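## Task

Gather the two timers topped with black round caps onto a single table surface next to the arms, and put the two wooden pillar blocks together on a single surface too. All four must stay upright in their current orientation, with their entire bottom resting on the surface. Every other object has to finish resting directly on the surface it sits on now. Nothing may end up inside the slot on top of any weight. Anything that stays in place only because a robot holds it does not count. Finish by opening the grippers and pulling the arms away.

## Robot and tools

Robots: four identical i2rt Big YAM arms named arm1, arm2, arm3 and arm4. Each has six revolute joints, a two-finger gripper and a wrist camera (arm1_cam_wrist to arm4_cam_wrist). Two fixed room cameras, room_a and room_b, watch the scene. With joints 1 and 6 at 0 and the hand level and pointing ahead, the wrist camera sits above the hand looking toward the fingertips. Reach is about 1.0 m from the joint 1 axis. Joints move at different speeds, so the hand may sweep a wide arc between postures.

Frames: one shared scene frame, origin on the floor, +z up. The point called hand is midway between the fingertips; its z axis runs along the fingers and the fingers open and close along its y axis. Robot feet poses are not printed.

execute_actions(actions, cameras): actions is a list holding exactly one action or nothing. The action is an object keyed by robot name; each robot gets {"joints": {...}} with absolute joint targets (not offsets) by name. Any subset of joints and robots may be given; all named motions start together and may end at different moments. Joint names, units and allowed ranges: joint1_rad -2.879 to 2.879 (base yaw; positive is counter-clockwise seen from above; 0 unfolds the arm toward the way its foot faces), joint2_rad 0 to 3.141 (shoulder; 0 has the upper arm pointing back and roughly horizontal; increasing lifts it up and then forward), joint3_rad 0 to 3.019 (elbow; 0 is fully folded; increasing opens it), joint4_rad -1.692 to 1.57 (hand pitch; positive tips fingers up), joint5_rad -1.57 to 1.57 (hand sideways swing; positive toward the arm's right), joint6_rad -2.094 to 2.094 (hand roll; positive is clockwise viewed from behind the hand), gripper_m 0 to 0.093 (fingertip gap in metres; about 50 to 62 N per pad, sometimes less). Done tolerances: ±0.045, ±0.14, ±0.09, ±0.055, ±0.03, ±0.035 rad, and ±0.003 m for the gripper. cameras is an optional list of camera names (or "all"); omitted, null or ["all"] returns every camera, [] returns none; an unknown name rejects the call. An unknown key or out-of-range value also rejects the whole call and nothing moves. An empty actions list just reports state and images. Example: {"arm1": {"joints": {"gripper_m": 0.05}}, "arm2": {"joints": {"joint1_rad": 0.3}}}.

Results: each robot's state (joint_positions, hand pose), images listed in the order of the "pictures" line, and joint_status per joint of the last accepted action. Meanings: "off_target" means it settled away from its target and may still be pushing. After "contact_stop" or "time_out" the joint holds where it stopped, but a timed-out joint may keep a target (its old one, or one within 0.375, 0.375, 0.113, 0.225, 0.075, 0.3 rad of its position for joints 1 to 6) and continue pushing; it will move there if the path opens. Send its reported position to relieve that. "joint command not followed" (often with a "cause:" line) means a safety check blocked that arm's joint targets, usually to avoid self or arm-to-arm collision; the gripper part still runs. Blocked joints show "not_followed" and may be retried on every later action until a valid target arrives. on_its_own lists what the call did not command; "held at" is a joint's held target, not its position. Joints you leave out may still be driving toward older targets. A target very near the current reading may produce no motion. A loaded joint can sag.

wait(seconds): 0 to 10; commands nothing, lets the scene run, returns the same as an empty action.

zoom_image(camera, region): region [x0, y0, x1, y1] in pixels of that camera's latest full image, origin top-left, at most 504 by 504. Wrist images are 616x616 fisheye; room images are 504x504.

read_manual(section): only "licences"; returns licence texts, moves nothing.

finished_scene(scene): integer, the number of the current scene; ends it irreversibly after the last command is held, reports success and gives the next task. Replying without any tool call ends everything.

Cautions: arms do not stop on contact and can push hard. A hard press between two robots fails and ends the run; hard hits may too; no state line reports arm contact, and the collision check may be late and ignores fingers, gripper housings and wrist cameras. Object contact between arms does not count. Never knock objects off the work area or onto the floor. Avoid drops, slips, slams and heavy pushing. Keep everything out of weight slots. Sustained loads heat motors; a MOTOR HOT line appears from 85 °C, and at 100 °C an OVER-TEMPERATURE FAULT drops that arm until it cools, with joint_status showing "limit_stop_at_motor_heat" (resend the target afterward). The simulation runs while you deliberate, holding the last command. Loose objects can occasionally be nudged by outside pushes. If a call reports a stop, later motion calls in the same reply are skipped. Release and move arms clear before ending.

Each tool is called after "Call:" by a JSON object that holds its "op" and its "data", one argument or row to a line.

## Session

Call:
{"op": "execute_actions", "data": {
  "actions": []
}}

Scene clock: 0.00 s.
arm1.joint_positions: joint1_rad=-0.027 joint2_rad=+0.262 joint3_rad=+1.335 joint4_rad=-1.497 joint5_rad=-0.091 joint6_rad=+0.078 gripper_m=+0.095
arm1.joint_status: not commanded
arm1.hand: x=-0.0173 y=-1.8033 z=+1.3413 quat_wxyz=(-0.083, -0.840, -0.020, +0.536) (m; scene frame)
arm2.joint_positions: joint1_rad=-0.702 joint2_rad=+0.274 joint3_rad=+1.378 joint4_rad=-1.322 joint5_rad=-0.028 joint6_rad=-0.316 gripper_m=+0.094
arm2.joint_status: not commanded
arm2.hand: x=+0.3727 y=-0.4498 z=+1.3239 quat_wxyz=(-0.580, -0.048, -0.782, +0.225) (m; scene frame)
arm3.joint_positions: joint1_rad=-0.753 joint2_rad=+0.302 joint3_rad=+1.692 joint4_rad=-1.259 joint5_rad=+0.100 joint6_rad=-0.666 gripper_m=+0.094
arm3.joint_status: not commanded
arm3.hand: x=-0.6193 y=+0.7559 z=+1.4803 quat_wxyz=(-0.052, -0.498, -0.433, +0.750) (m; scene frame)
arm4.joint_positions: joint1_rad=+0.871 joint2_rad=+0.580 joint3_rad=+1.495 joint4_rad=-1.208 joint5_rad=-0.279 joint6_rad=+0.481 gripper_m=+0.095
arm4.joint_status: not commanded
arm4.hand: x=+0.0380 y=+1.4797 z=+1.3888 quat_wxyz=(+0.158, +0.770, -0.231, -0.574) (m; scene frame)
pictures: arm1_cam_wrist, arm2_cam_wrist, arm3_cam_wrist, arm4_cam_wrist, room_a, room_b
Images, in order (width x height): arm1_cam_wrist 616x616, arm2_cam_wrist 616x616, arm3_cam_wrist 616x616, arm4_cam_wrist 616x616, room_a 504x504, room_b 504x504.

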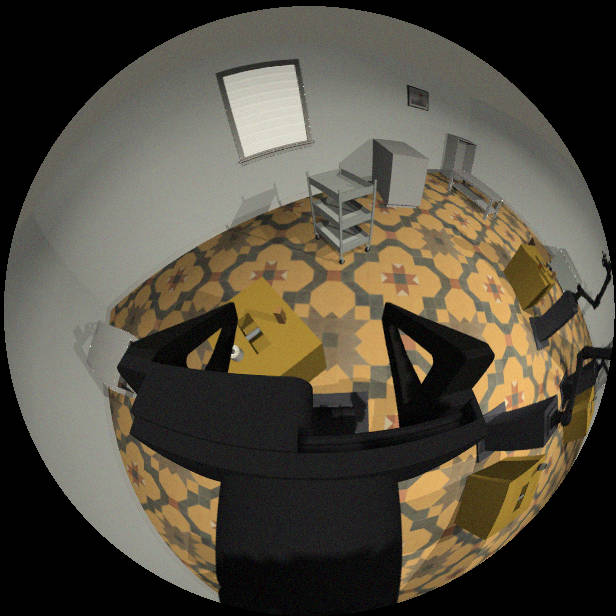

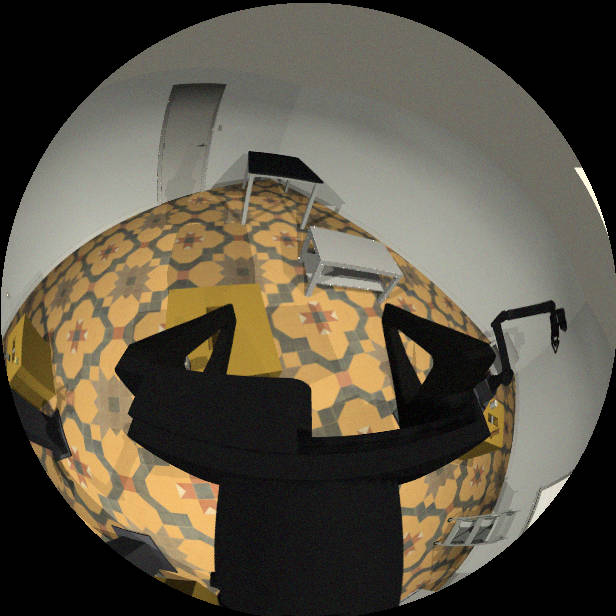

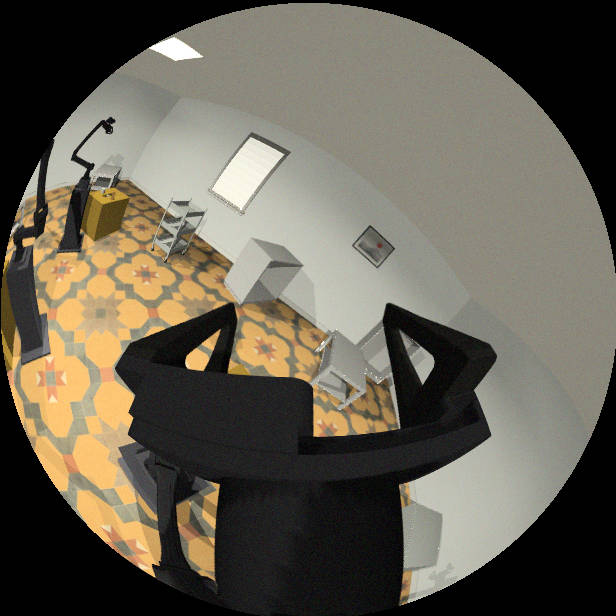

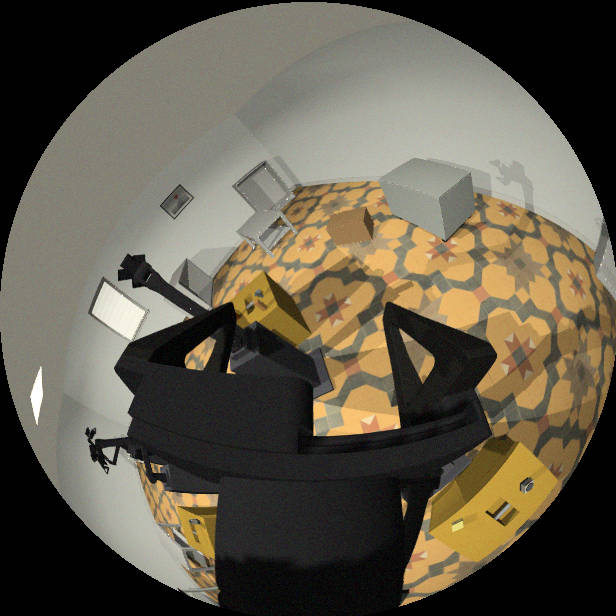

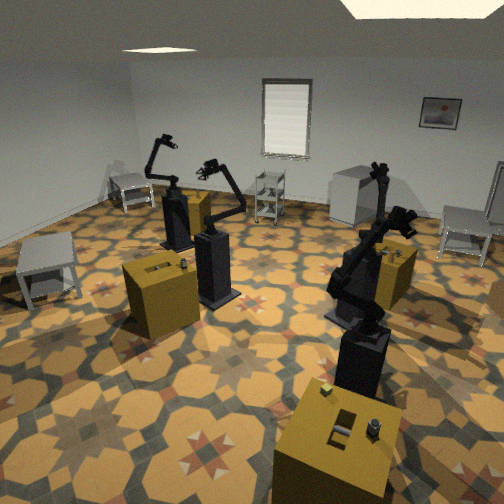

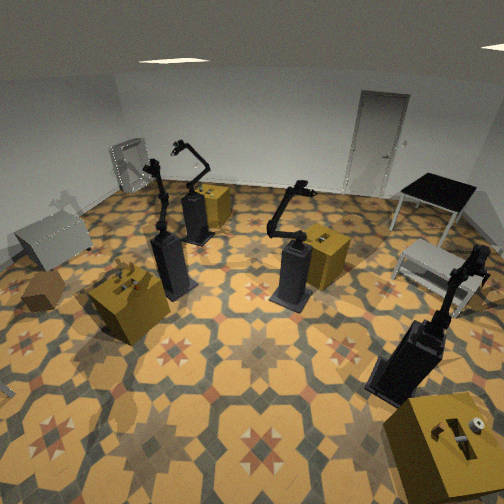

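Call:
{"op": "zoom_image", "data": {
  "camera": "room_a",
  "region": [260, 360, 420, 504]
}}

Call:
{"op": "zoom_image", "data": {
  "camera": "room_a",
  "region": [110, 180, 250, 300]
}}

Call:
{"op": "zoom_image", "data": {
  "camera": "room_b",
  "region": [80, 250, 180, 330]
}}

Call:
{"op": "zoom_image", "data": {
  "camera": "room_b",
  "region": [380, 380, 504, 504]
}}

Region (260, 360, 420, 504) of room_a's 504x504 image, scaled by 3.150, with more detail than that image has; it fills the top 454 rows of this view, and the rest is white.

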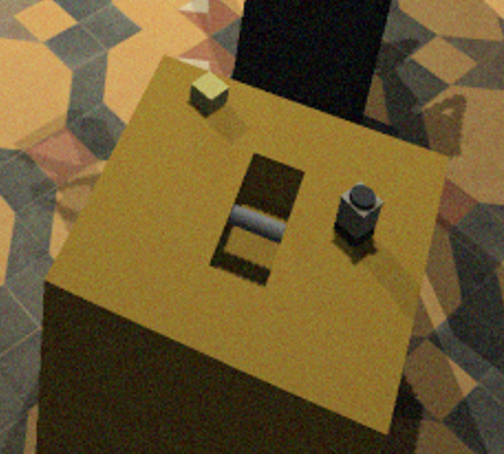

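Region (110, 180, 250, 300) of room_a's 504x504 image, scaled by 3.600, with more detail than that image has; it fills the top 432 rows of this view, and the rest is white.

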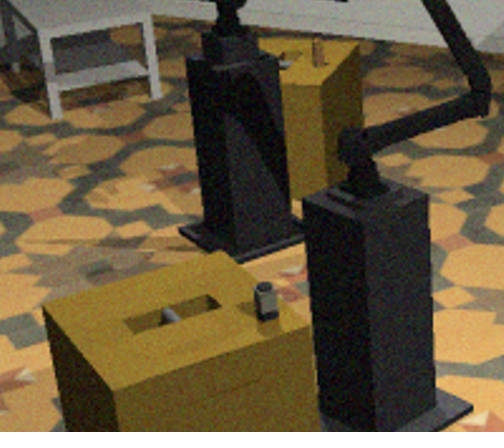

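Region (80, 250, 180, 330) of room_b's 504x504 image, scaled by 5.040, with more detail than that image has; it fills the top 403 rows of this view, and the rest is white.

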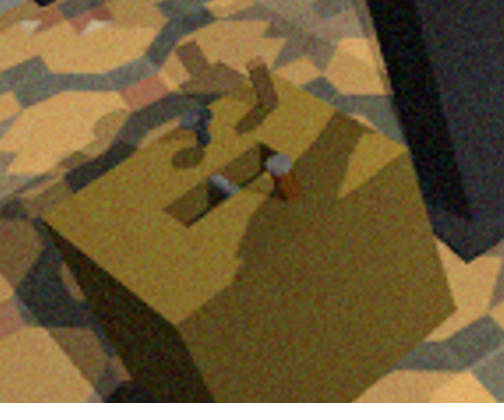

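Region (380, 380, 504, 504) of room_b's 504x504 image, scaled by 4.065, with more detail than that image has.

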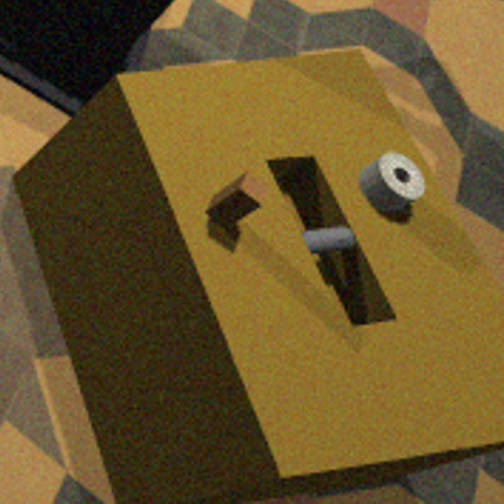

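Call:
{"op": "execute_actions", "data": {
  "actions": [
    {"arm1":{"joints":{"joint1_rad":0.3,"joint2_rad":1.4,"joint3_rad":1.4,"joint4_rad":-1.57,"joint5_rad":0,"joint6_rad":0}},"arm2":{"joints":{"joint1_rad":-0.3,"joint2_rad":1.4,"joint3_rad":1.4,"joint4_rad":-1.57,"joint5_rad":0,"joint6_rad":0}},"arm3":{"joints":{"joint1_rad":-1.64,"joint2_rad":1.4,"joint3_rad":1.4,"joint4_rad":-1.57,"joint5_rad":0,"joint6_rad":0}},"arm4":{"joints":{"joint1_rad":-1.0,"joint2_rad":1.4,"joint3_rad":1.4,"joint4_rad":-1.57,"joint5_rad":0,"joint6_rad":0}}}
  ]
}}

Scene clock: 100.00 s.
arm1.joint_positions: joint1_rad=+0.295 joint2_rad=+1.390 joint3_rad=+1.386 joint4_rad=-1.554 joint5_rad=-0.003 joint6_rad=+0.007 gripper_m=+0.095
arm1.joint_status: all done
arm1.hand: x=-0.3126 y=-1.9403 z=+1.0804 quat_wxyz=(-0.007, -0.981, -0.192, +0.005) (m; scene frame)
arm2.joint_positions: joint1_rad=-0.308 joint2_rad=+1.400 joint3_rad=+1.389 joint4_rad=-1.561 joint5_rad=-0.001 joint6_rad=-0.014 gripper_m=+0.094
arm2.joint_status: all done
arm2.hand: x=+0.6945 y=-0.4410 z=+1.0000 quat_wxyz=(+0.005, -0.027, -1.000, -0.003) (m; scene frame)
arm3.joint_positions: joint1_rad=-1.640 joint2_rad=+1.407 joint3_rad=+1.394 joint4_rad=-1.555 joint5_rad=-0.002 joint6_rad=-0.009 gripper_m=+0.094
arm3.joint_status: all done
arm3.hand: x=-1.0179 y=+0.7377 z=+1.0269 quat_wxyz=(-0.003, -1.000, -0.004, -0.001) (m; scene frame)
arm4.joint_positions: joint1_rad=-1.002 joint2_rad=+1.422 joint3_rad=+1.384 joint4_rad=-1.560 joint5_rad=-0.001 joint6_rad=+0.017 gripper_m=+0.095
arm4.joint_status: all done
arm4.hand: x=+0.4880 y=+1.7951 z=+1.0229 quat_wxyz=(+0.005, +0.452, -0.892, +0.008) (m; scene frame)
pictures: arm1_cam_wrist, arm2_cam_wrist, arm3_cam_wrist, arm4_cam_wrist, room_a, room_b
Images, in order (width x height): arm1_cam_wrist 616x616, arm2_cam_wrist 616x616, arm3_cam_wrist 616x616, arm4_cam_wrist 616x616, room_a 504x504, room_b 504x504.

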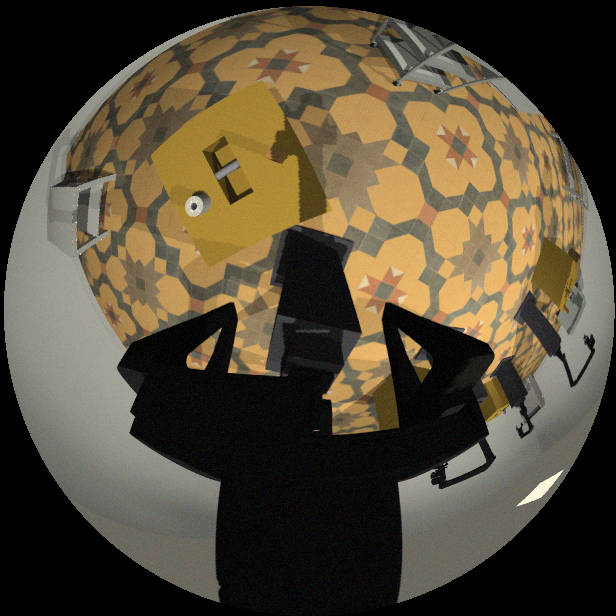

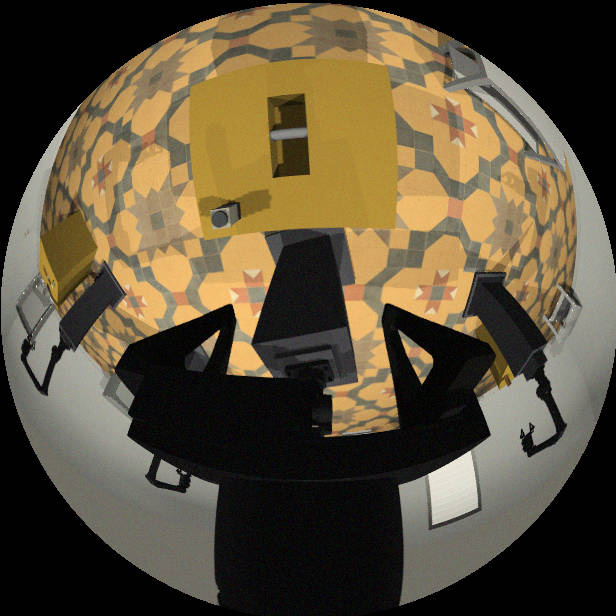

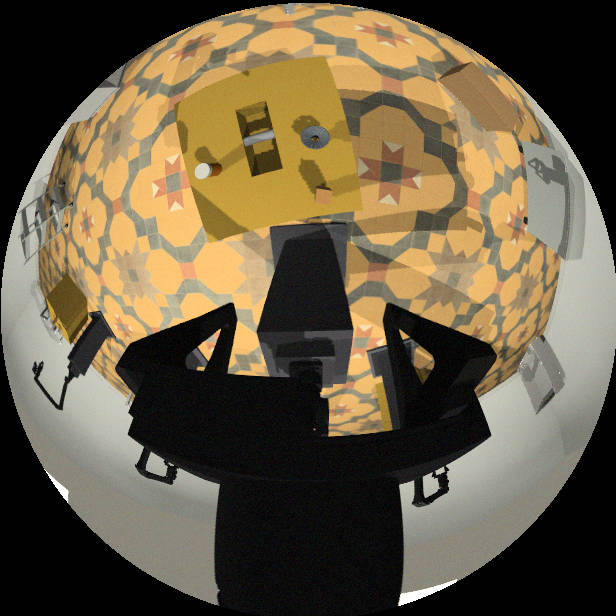

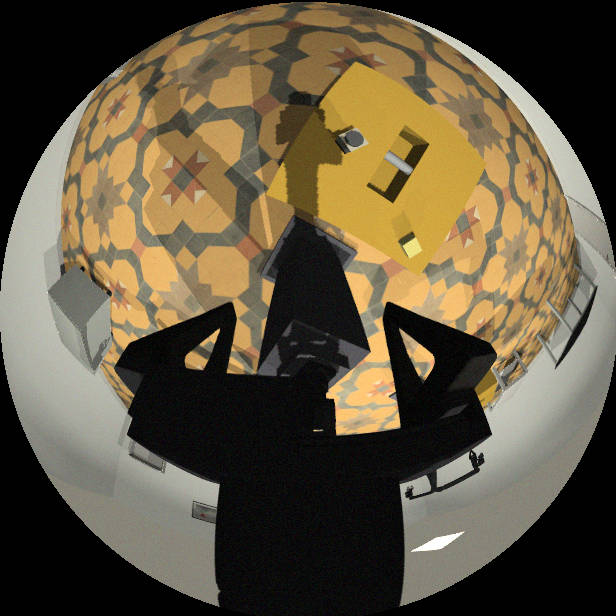

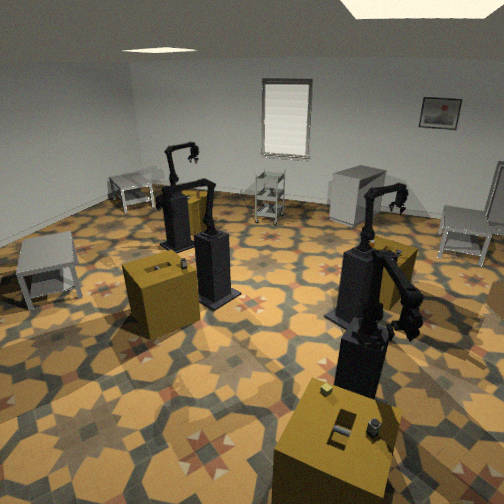

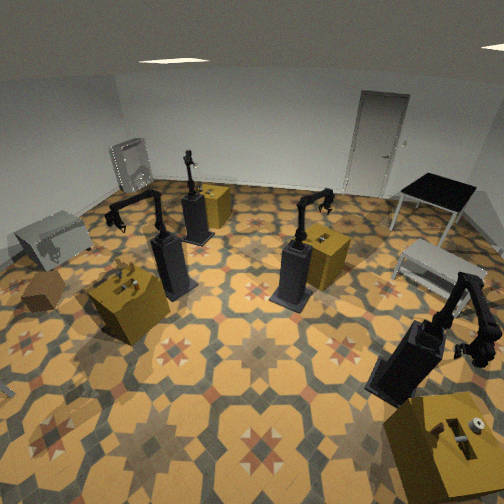

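Call:
{"op": "zoom_image", "data": {
  "camera": "arm1_cam_wrist",
  "region": [150, 70, 350, 270]
}}

Region (150, 70, 350, 270) of arm1_cam_wrist's 616x616 image, scaled by 2.520, with more detail than that image has.

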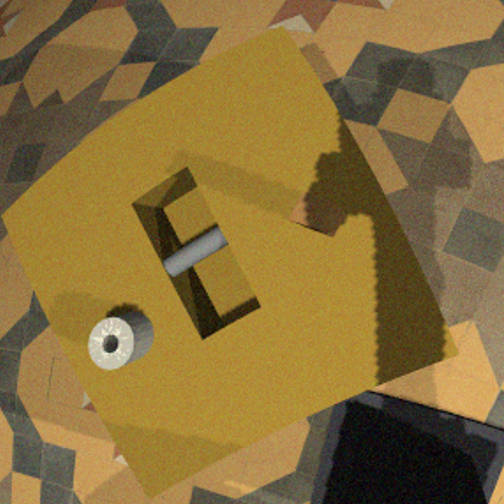

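Call:
{"op": "execute_actions", "data": {
  "actions": [
    {"arm1":{"joints":{"joint1_rad":0.47,"joint2_rad":1.733,"joint3_rad":1.062,"joint4_rad":-0.9}},"arm2":{"joints":{"joint1_rad":0.15,"joint2_rad":1.391,"joint3_rad":0.826,"joint4_rad":-1.006}},"arm3":{"joints":{"joint1_rad":-1.70,"joint2_rad":1.403,"joint3_rad":0.816,"joint4_rad":-0.984}},"arm4":{"joints":{"joint1_rad":-1.16,"joint2_rad":1.722,"joint3_rad":1.21,"joint4_rad":-1.059}}}
  ]
}}

Scene clock: 157.83 s.
arm1.joint_positions: joint1_rad=+0.476 joint2_rad=+1.752 joint3_rad=+1.034 joint4_rad=-0.917 joint5_rad=-0.002 joint6_rad=+0.006 gripper_m=+0.095
arm1.joint_status: all done
arm1.hand: x=-0.2972 y=-2.0199 z=+0.8073 quat_wxyz=(+0.004, -0.959, -0.280, -0.032) (m; scene frame)
arm2.joint_positions: joint1_rad=+0.152 joint2_rad=+1.387 joint3_rad=+0.822 joint4_rad=-1.016 joint5_rad=-0.001 joint6_rad=-0.012 gripper_m=+0.094
arm2.joint_status: all done
arm2.hand: x=+0.6012 y=-0.2828 z=+0.8011 quat_wxyz=(+0.009, +0.201, -0.980, -0.003) (m; scene frame)
arm3.joint_positions: joint1_rad=-1.693 joint2_rad=+1.405 joint3_rad=+0.814 joint4_rad=-1.000 joint5_rad=-0.002 joint6_rad=-0.009 gripper_m=+0.094
arm3.joint_status: all done
arm3.hand: x=-0.9455 y=+0.7550 z=+0.8197 quat_wxyz=(-0.003, -1.000, +0.023, -0.012) (m; scene frame)
arm4.joint_positions: joint1_rad=-1.171 joint2_rad=+1.742 joint3_rad=+1.187 joint4_rad=-1.070 joint5_rad=-0.001 joint6_rad=+0.015 gripper_m=+0.095
arm4.joint_status: all done
arm4.hand: x=+0.5835 y=+1.7915 z=+0.8146 quat_wxyz=(+0.018, +0.376, -0.926, +0.012) (m; scene frame)
pictures: arm1_cam_wrist, arm2_cam_wrist, arm3_cam_wrist, arm4_cam_wrist, room_a, room_b
Images, in order (width x height): arm1_cam_wrist 616x616, arm2_cam_wrist 616x616, arm3_cam_wrist 616x616, arm4_cam_wrist 616x616, room_a 504x504, room_b 504x504.

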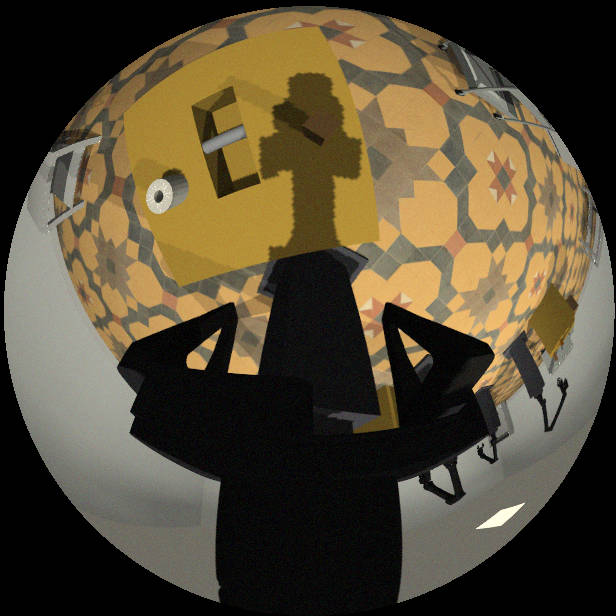

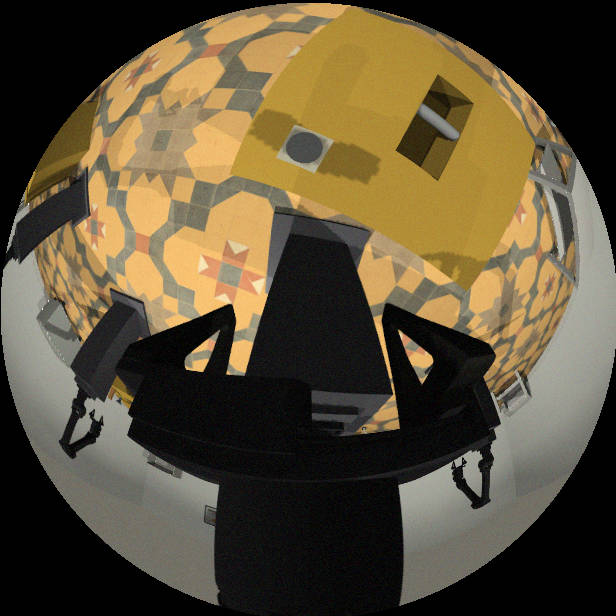

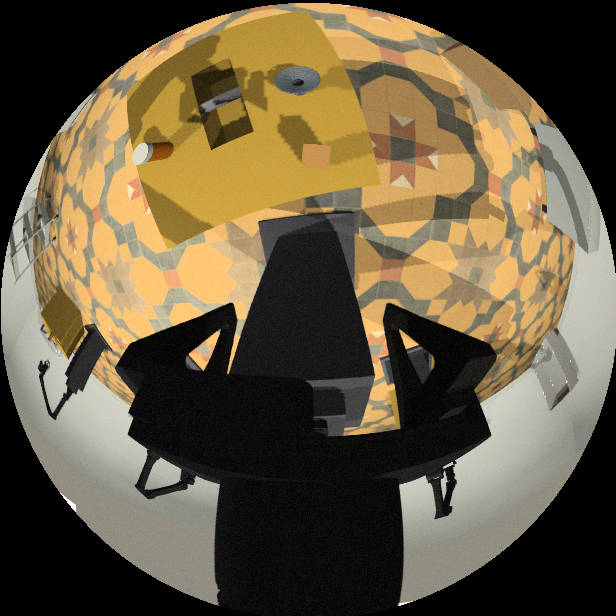

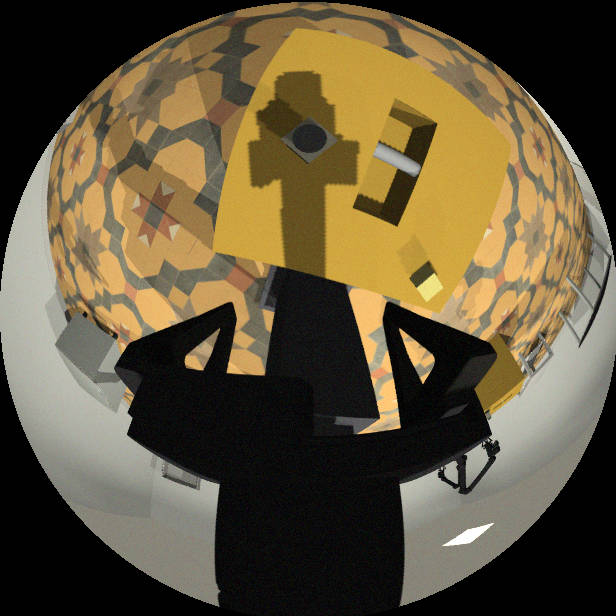

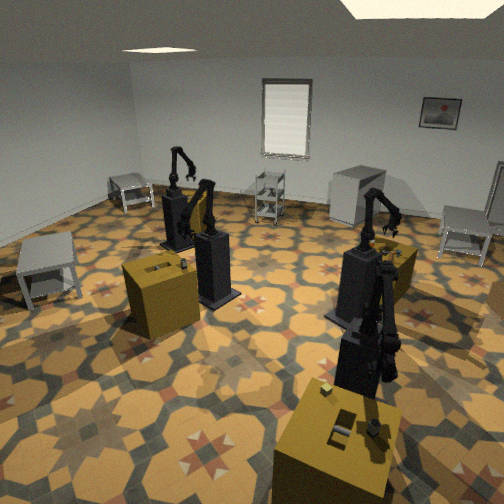

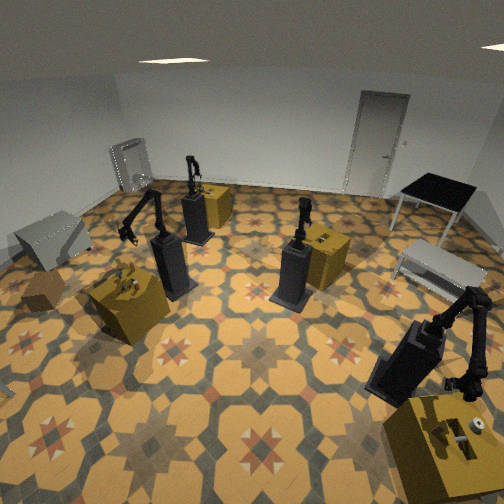

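Call:
{"op": "zoom_image", "data": {
  "camera": "arm4_cam_wrist",
  "region": [250, 80, 370, 200]
}}

Call:
{"op": "zoom_image", "data": {
  "camera": "arm1_cam_wrist",
  "region": [250, 70, 370, 190]
}}

Call:
{"op": "zoom_image", "data": {
  "camera": "room_a",
  "region": [350, 400, 410, 460]
}}

Region (250, 80, 370, 200) of arm4_cam_wrist's 616x616 image, scaled by 4.200, with more detail than that image has.

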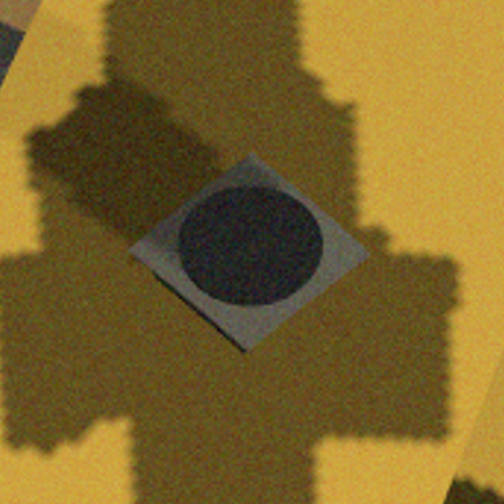

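Region (250, 70, 370, 190) of arm1_cam_wrist's 616x616 image, scaled by 4.200, with more detail than that image has.

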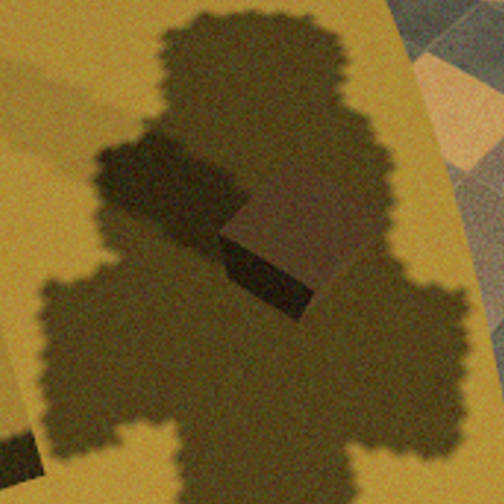

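Region (350, 400, 410, 460) of room_a's 504x504 image, scaled by 8.400, with more detail than that image has.

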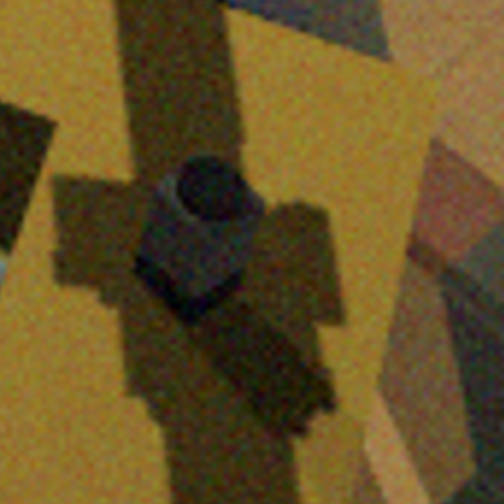

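Call:
{"op": "execute_actions", "data": {
  "actions": [
    {"arm1":{"joints":{"joint1_rad":0.452,"joint2_rad":2.035,"joint3_rad":1.37,"joint4_rad":-0.85,"joint6_rad":0.6}},"arm4":{"joints":{"joint2_rad":2.07,"joint3_rad":1.473,"joint4_rad":-0.92,"joint6_rad":0.78}},"arm2":{"joints":{"joint2_rad":1.2,"joint3_rad":1.0,"joint4_rad":0.2}},"arm3":{"joints":{"joint2_rad":1.2,"joint3_rad":1.0,"joint4_rad":0.2}}}
  ],
  "cameras": ["arm1_cam_wrist","arm4_cam_wrist","room_a","room_b"]
}}

Scene clock: 226.83 s.
arm1.joint_positions: joint1_rad=+0.456 joint2_rad=+2.023 joint3_rad=+1.334 joint4_rad=-0.859 joint5_rad=-0.002 joint6_rad=+0.593 gripper_m=+0.095
arm1.joint_status: all done
arm1.hand: x=-0.4035 y=-2.0764 z=+0.7660 quat_wxyz=(-0.011, -1.000, +0.019, +0.007) (m; scene frame)
arm2.joint_positions: joint1_rad=+0.152 joint2_rad=+1.190 joint3_rad=+0.980 joint4_rad=+0.184 joint5_rad=-0.001 joint6_rad=-0.012 gripper_m=+0.094
arm2.joint_status: all done
arm2.hand: x=+0.8119 y=-0.1986 z=+1.1560 quat_wxyz=(-0.682, +0.142, -0.704, -0.135) (m; scene frame)
arm3.joint_positions: joint1_rad=-1.693 joint2_rad=+1.196 joint3_rad=+0.969 joint4_rad=+0.173 joint5_rad=-0.002 joint6_rad=-0.009 gripper_m=+0.094
arm3.joint_status: all done
arm3.hand: x=-1.1726 y=+0.7688 z=+1.1701 quat_wxyz=(+0.020, -0.728, +0.017, +0.685) (m; scene frame)
arm4.joint_positions: joint1_rad=-1.171 joint2_rad=+2.089 joint3_rad=+1.442 joint4_rad=-0.924 joint5_rad=-0.001 joint6_rad=+0.763 gripper_m=+0.095
arm4.joint_status: all done
arm4.hand: x=+0.6616 y=+1.8686 z=+0.7202 quat_wxyz=(-0.007, +0.012, -1.000, -0.001) (m; scene frame)
pictures: arm1_cam_wrist, arm4_cam_wrist, room_a, room_b
Images, in order (width x height): arm1_cam_wrist 616x616, arm4_cam_wrist 616x616, room_a 504x504, room_b 504x504.

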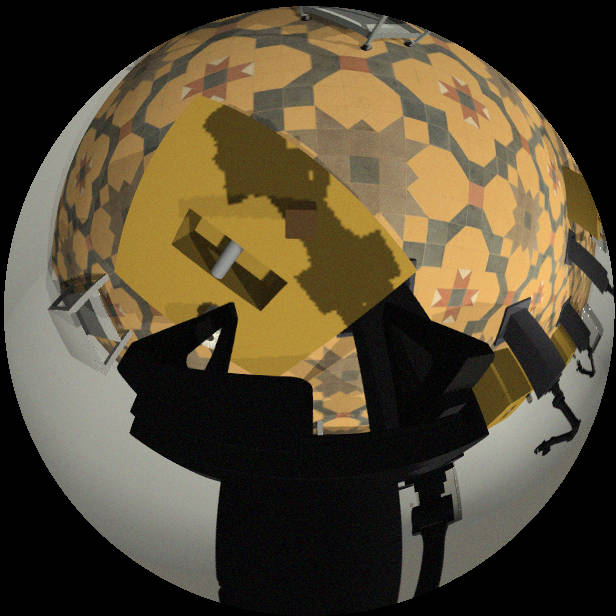

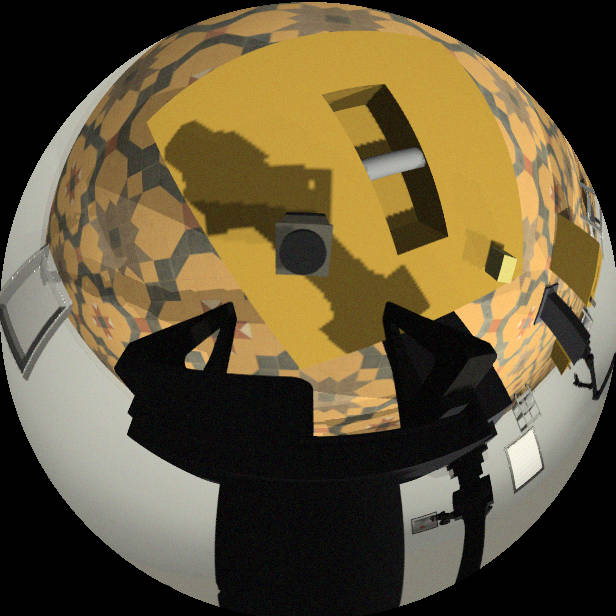

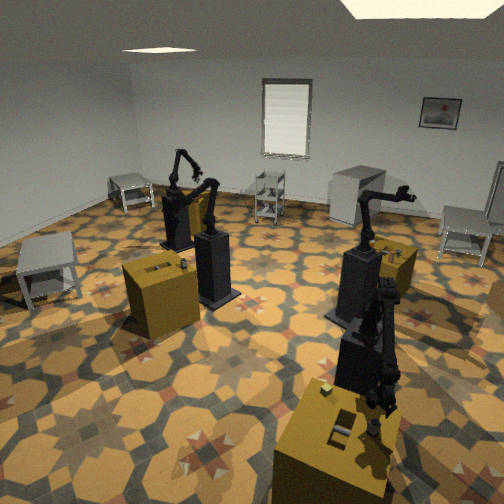

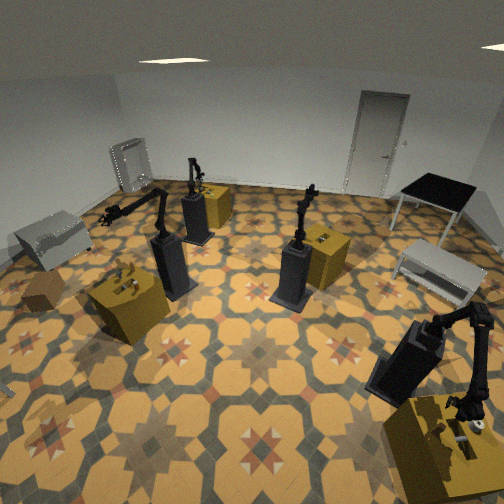

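Call:
{"op": "execute_actions", "data": {
  "actions": [
    {"arm1":{"joints":{"joint1_rad":0.472,"joint2_rad":2.20,"joint3_rad":1.387,"joint4_rad":-0.70}},"arm4":{"joints":{"joint1_rad":-1.155,"joint2_rad":2.18,"joint3_rad":1.476,"joint4_rad":-0.813}},"arm2":{"joints":{"joint1_rad":-1.98}},"arm3":{"joints":{"joint1_rad":2.2}}}
  ],
  "cameras": ["arm1_cam_wrist","arm4_cam_wrist","room_a","room_b"]
}}

Scene clock: 267.10 s.
arm1.joint_positions: joint1_rad=+0.467 joint2_rad=+2.200 joint3_rad=+1.370 joint4_rad=-0.716 joint5_rad=-0.002 joint6_rad=+0.593 gripper_m=+0.095
arm1.joint_status: all done
arm1.hand: x=-0.4120 y=-2.0900 z=+0.6824 quat_wxyz=(-0.012, -1.000, +0.014, +0.008) (m; scene frame)
arm2.joint_positions: joint1_rad=-1.981 joint2_rad=+1.198 joint3_rad=+0.980 joint4_rad=+0.184 joint5_rad=+0.001 joint6_rad=-0.012 gripper_m=+0.094
arm2.joint_status: all done
arm2.hand: x=+0.1949 y=-0.9719 z=+1.1535 quat_wxyz=(-0.441, -0.546, -0.470, +0.535) (m; scene frame)
arm3.joint_positions: joint1_rad=+2.197 joint2_rad=+1.205 joint3_rad=+0.969 joint4_rad=+0.173 joint5_rad=+0.000 joint6_rad=-0.008 gripper_m=+0.095
arm3.joint_status: all done
arm3.hand: x=-0.1730 y=+1.0994 z=+1.1693 quat_wxyz=(-0.646, +0.252, -0.683, -0.228) (m; scene frame)
arm4.joint_positions: joint1_rad=-1.167 joint2_rad=+2.187 joint3_rad=+1.446 joint4_rad=-0.824 joint5_rad=-0.001 joint6_rad=+0.764 gripper_m=+0.095
arm4.joint_status: all done
arm4.hand: x=+0.6652 y=+1.8747 z=+0.6675 quat_wxyz=(-0.009, +0.013, -1.000, -0.003) (m; scene frame)
pictures: arm1_cam_wrist, arm4_cam_wrist, room_a, room_b
Images, in order (width x height): arm1_cam_wrist 616x616, arm4_cam_wrist 616x616, room_a 504x504, room_b 504x504.

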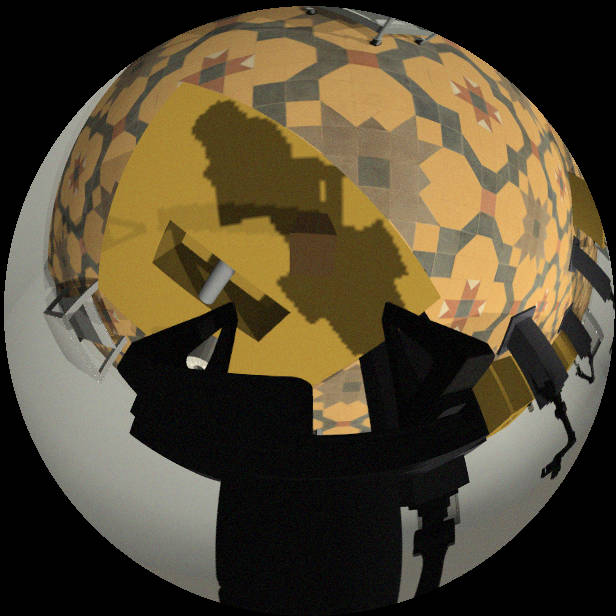

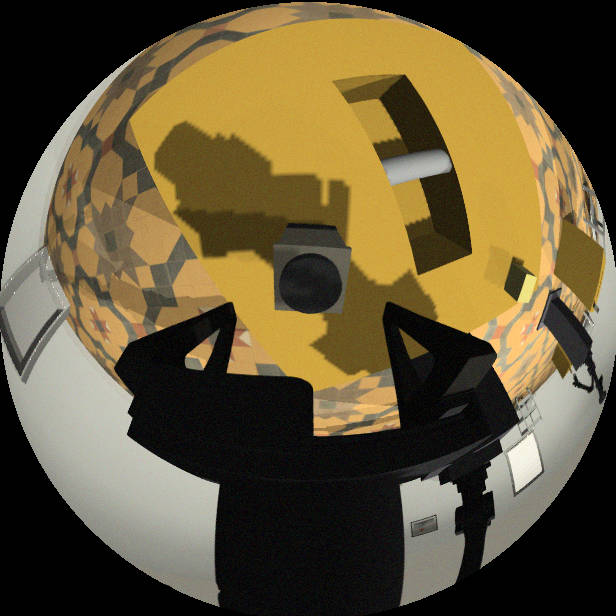

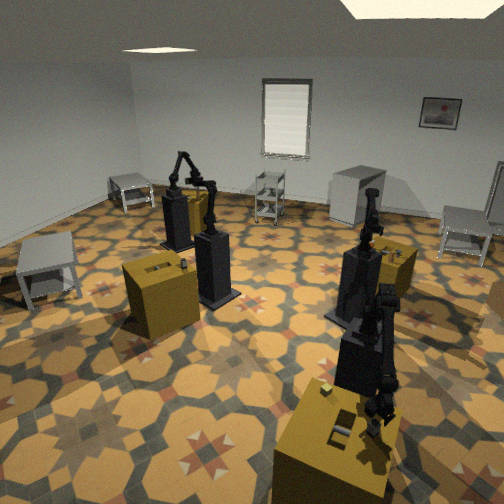

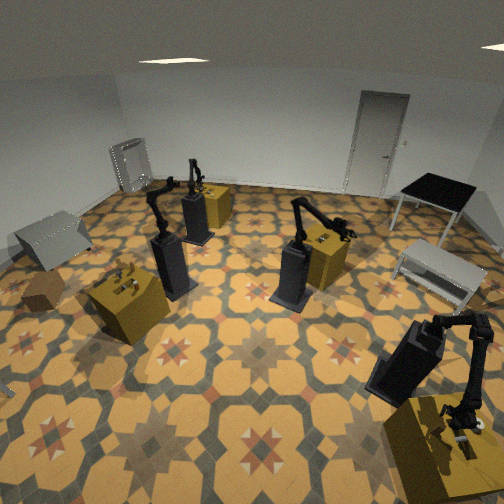

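Call:
{"op": "execute_actions", "data": {
  "actions": [
    {"arm1":{"joints":{"joint2_rad":2.30,"joint3_rad":1.387,"joint4_rad":-0.61}},"arm4":{"joints":{"joint2_rad":2.22,"joint3_rad":1.47,"joint4_rad":-0.78}}}
  ],
  "cameras": ["arm1_cam_wrist","arm4_cam_wrist"]
}}

Call:
{"op": "zoom_image", "data": {
  "camera": "arm1_cam_wrist",
  "region": [210, 200, 410, 400]
}}

Scene clock: 286.77 s.
arm1.joint_positions: joint1_rad=+0.467 joint2_rad=+2.285 joint3_rad=+1.370 joint4_rad=-0.626 joint5_rad=-0.002 joint6_rad=+0.593 gripper_m=+0.095
arm1.joint_status: all done
arm1.hand: x=-0.4099 y=-2.0892 z=+0.6367 quat_wxyz=(-0.013, -1.000, +0.014, +0.010) (m; scene frame)
arm2.joint_positions: joint1_rad=-1.981 joint2_rad=+1.198 joint3_rad=+0.980 joint4_rad=+0.184 joint5_rad=+0.001 joint6_rad=-0.012 gripper_m=+0.094
arm2.joint_status: not commanded
arm2.hand: x=+0.1949 y=-0.9719 z=+1.1535 quat_wxyz=(-0.441, -0.546, -0.470, +0.535) (m; scene frame)
arm3.joint_positions: joint1_rad=+2.197 joint2_rad=+1.205 joint3_rad=+0.969 joint4_rad=+0.173 joint5_rad=+0.000 joint6_rad=-0.008 gripper_m=+0.095
arm3.joint_status: not commanded
arm3.hand: x=-0.1730 y=+1.0994 z=+1.1693 quat_wxyz=(-0.646, +0.252, -0.683, -0.228) (m; scene frame)
arm4.joint_positions: joint1_rad=-1.167 joint2_rad=+2.208 joint3_rad=+1.446 joint4_rad=-0.793 joint5_rad=-0.001 joint6_rad=+0.764 gripper_m=+0.095
arm4.joint_status: all done
arm4.hand: x=+0.6671 y=+1.8766 z=+0.6557 quat_wxyz=(-0.013, +0.013, -1.000, -0.007) (m; scene frame)
pictures: arm1_cam_wrist, arm4_cam_wrist
Images, in order (width x height): arm1_cam_wrist 616x616, arm4_cam_wrist 616x616.

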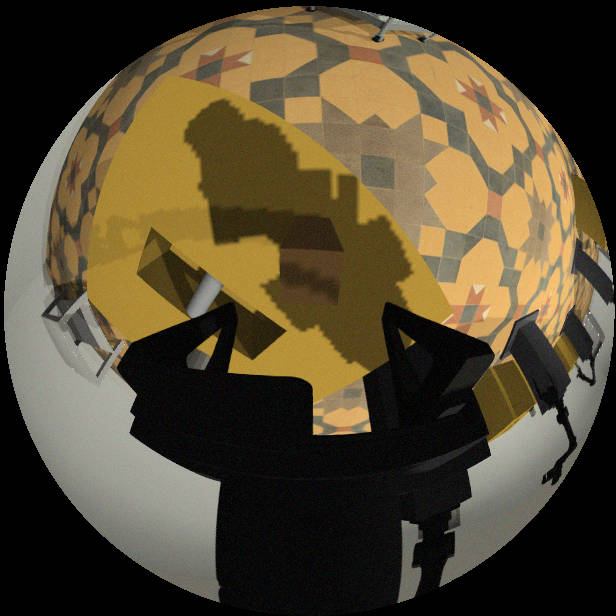

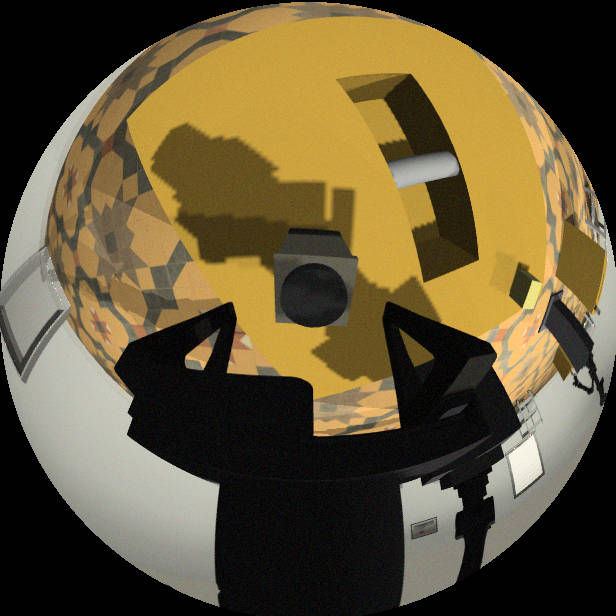

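Region (210, 200, 410, 400) of arm1_cam_wrist's 616x616 image, scaled by 2.520, with more detail than that image has.

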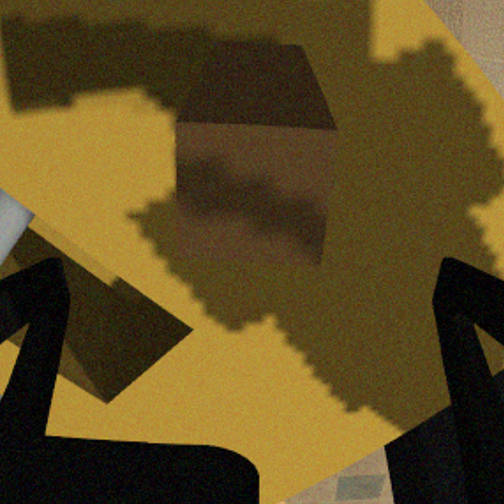

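Call:
{"op": "execute_actions", "data": {
  "actions": [
    {"arm1":{"joints":{"joint2_rad":2.44,"joint3_rad":1.42,"joint4_rad":-0.51}},"arm4":{"joints":{"joint2_rad":2.31,"joint4_rad":-0.70}}}
  ],
  "cameras": ["arm1_cam_wrist","arm4_cam_wrist"]
}}

Scene clock: 313.50 s.
arm1.joint_positions: joint1_rad=+0.467 joint2_rad=+2.433 joint3_rad=+1.410 joint4_rad=-0.524 joint5_rad=-0.002 joint6_rad=+0.593 gripper_m=+0.095
arm1.joint_status: all done
arm1.hand: x=-0.4071 y=-2.0882 z=+0.5666 quat_wxyz=(-0.011, -1.000, +0.014, +0.007) (m; scene frame)
arm2.joint_positions: joint1_rad=-1.981 joint2_rad=+1.198 joint3_rad=+0.980 joint4_rad=+0.184 joint5_rad=+0.001 joint6_rad=-0.012 gripper_m=+0.094
arm2.joint_status: not commanded
arm2.hand: x=+0.1949 y=-0.9719 z=+1.1535 quat_wxyz=(-0.441, -0.546, -0.470, +0.535) (m; scene frame)
arm3.joint_positions: joint1_rad=+2.197 joint2_rad=+1.205 joint3_rad=+0.969 joint4_rad=+0.173 joint5_rad=+0.000 joint6_rad=-0.008 gripper_m=+0.095
arm3.joint_status: not commanded
arm3.hand: x=-0.1730 y=+1.0994 z=+1.1693 quat_wxyz=(-0.646, +0.252, -0.683, -0.228) (m; scene frame)
arm4.joint_positions: joint1_rad=-1.167 joint2_rad=+2.320 joint3_rad=+1.446 joint4_rad=-0.711 joint5_rad=-0.001 joint6_rad=+0.764 gripper_m=+0.095
arm4.joint_status: all done
arm4.hand: x=+0.6605 y=+1.8691 z=+0.5935 quat_wxyz=(-0.002, +0.013, -1.000, +0.003) (m; scene frame)
pictures: arm1_cam_wrist, arm4_cam_wrist
Images, in order (width x height): arm1_cam_wrist 616x616, arm4_cam_wrist 616x616.

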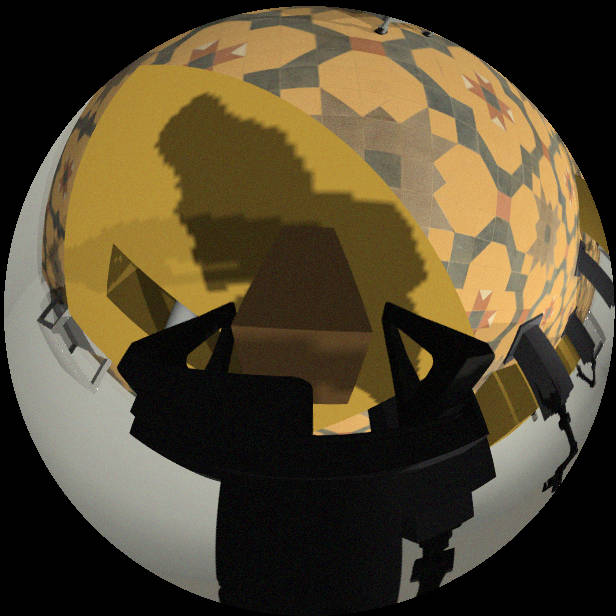

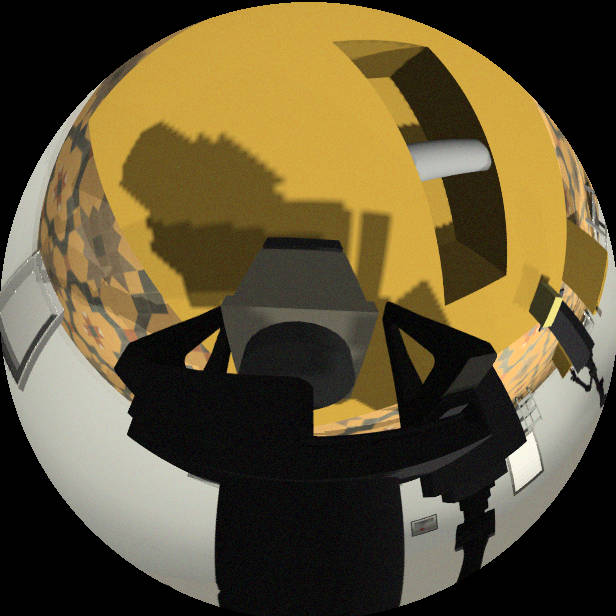

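Call:
{"op": "execute_actions", "data": {
  "actions": [
    {"arm1":{"joints":{"gripper_m":0.02}},"arm4":{"joints":{"joint2_rad":2.28,"joint4_rad":-0.71}}}
  ],
  "cameras": []
}}

Scene clock: 323.80 s.
arm1.joint_positions: joint1_rad=+0.467 joint2_rad=+2.433 joint3_rad=+1.410 joint4_rad=-0.524 joint5_rad=-0.001 joint6_rad=+0.594 gripper_m=+0.034
arm1.joint_status: gripper_m off_target (ended at +0.034, target +0.020)
arm1.hand: x=-0.4071 y=-2.0881 z=+0.5666 quat_wxyz=(-0.011, -1.000, +0.014, +0.007) (m; scene frame)
arm2.joint_positions: joint1_rad=-1.981 joint2_rad=+1.198 joint3_rad=+0.980 joint4_rad=+0.184 joint5_rad=+0.001 joint6_rad=-0.012 gripper_m=+0.094
arm2.joint_status: not commanded
arm2.hand: x=+0.1949 y=-0.9719 z=+1.1535 quat_wxyz=(-0.441, -0.546, -0.470, +0.535) (m; scene frame)
arm3.joint_positions: joint1_rad=+2.197 joint2_rad=+1.205 joint3_rad=+0.969 joint4_rad=+0.173 joint5_rad=+0.000 joint6_rad=-0.008 gripper_m=+0.095
arm3.joint_status: not commanded
arm3.hand: x=-0.1730 y=+1.0994 z=+1.1693 quat_wxyz=(-0.646, +0.252, -0.683, -0.228) (m; scene frame)
arm4.joint_positions: joint1_rad=-1.167 joint2_rad=+2.312 joint3_rad=+1.446 joint4_rad=-0.711 joint5_rad=-0.001 joint6_rad=+0.764 gripper_m=+0.095
arm4.joint_status: all done
arm4.hand: x=+0.6621 y=+1.8707 z=+0.5977 quat_wxyz=(-0.005, +0.013, -1.000, +0.001) (m; scene frame)
pictures: none
No camera images: the call's "cameras" was empty. Leave "cameras" out to get every camera's image.


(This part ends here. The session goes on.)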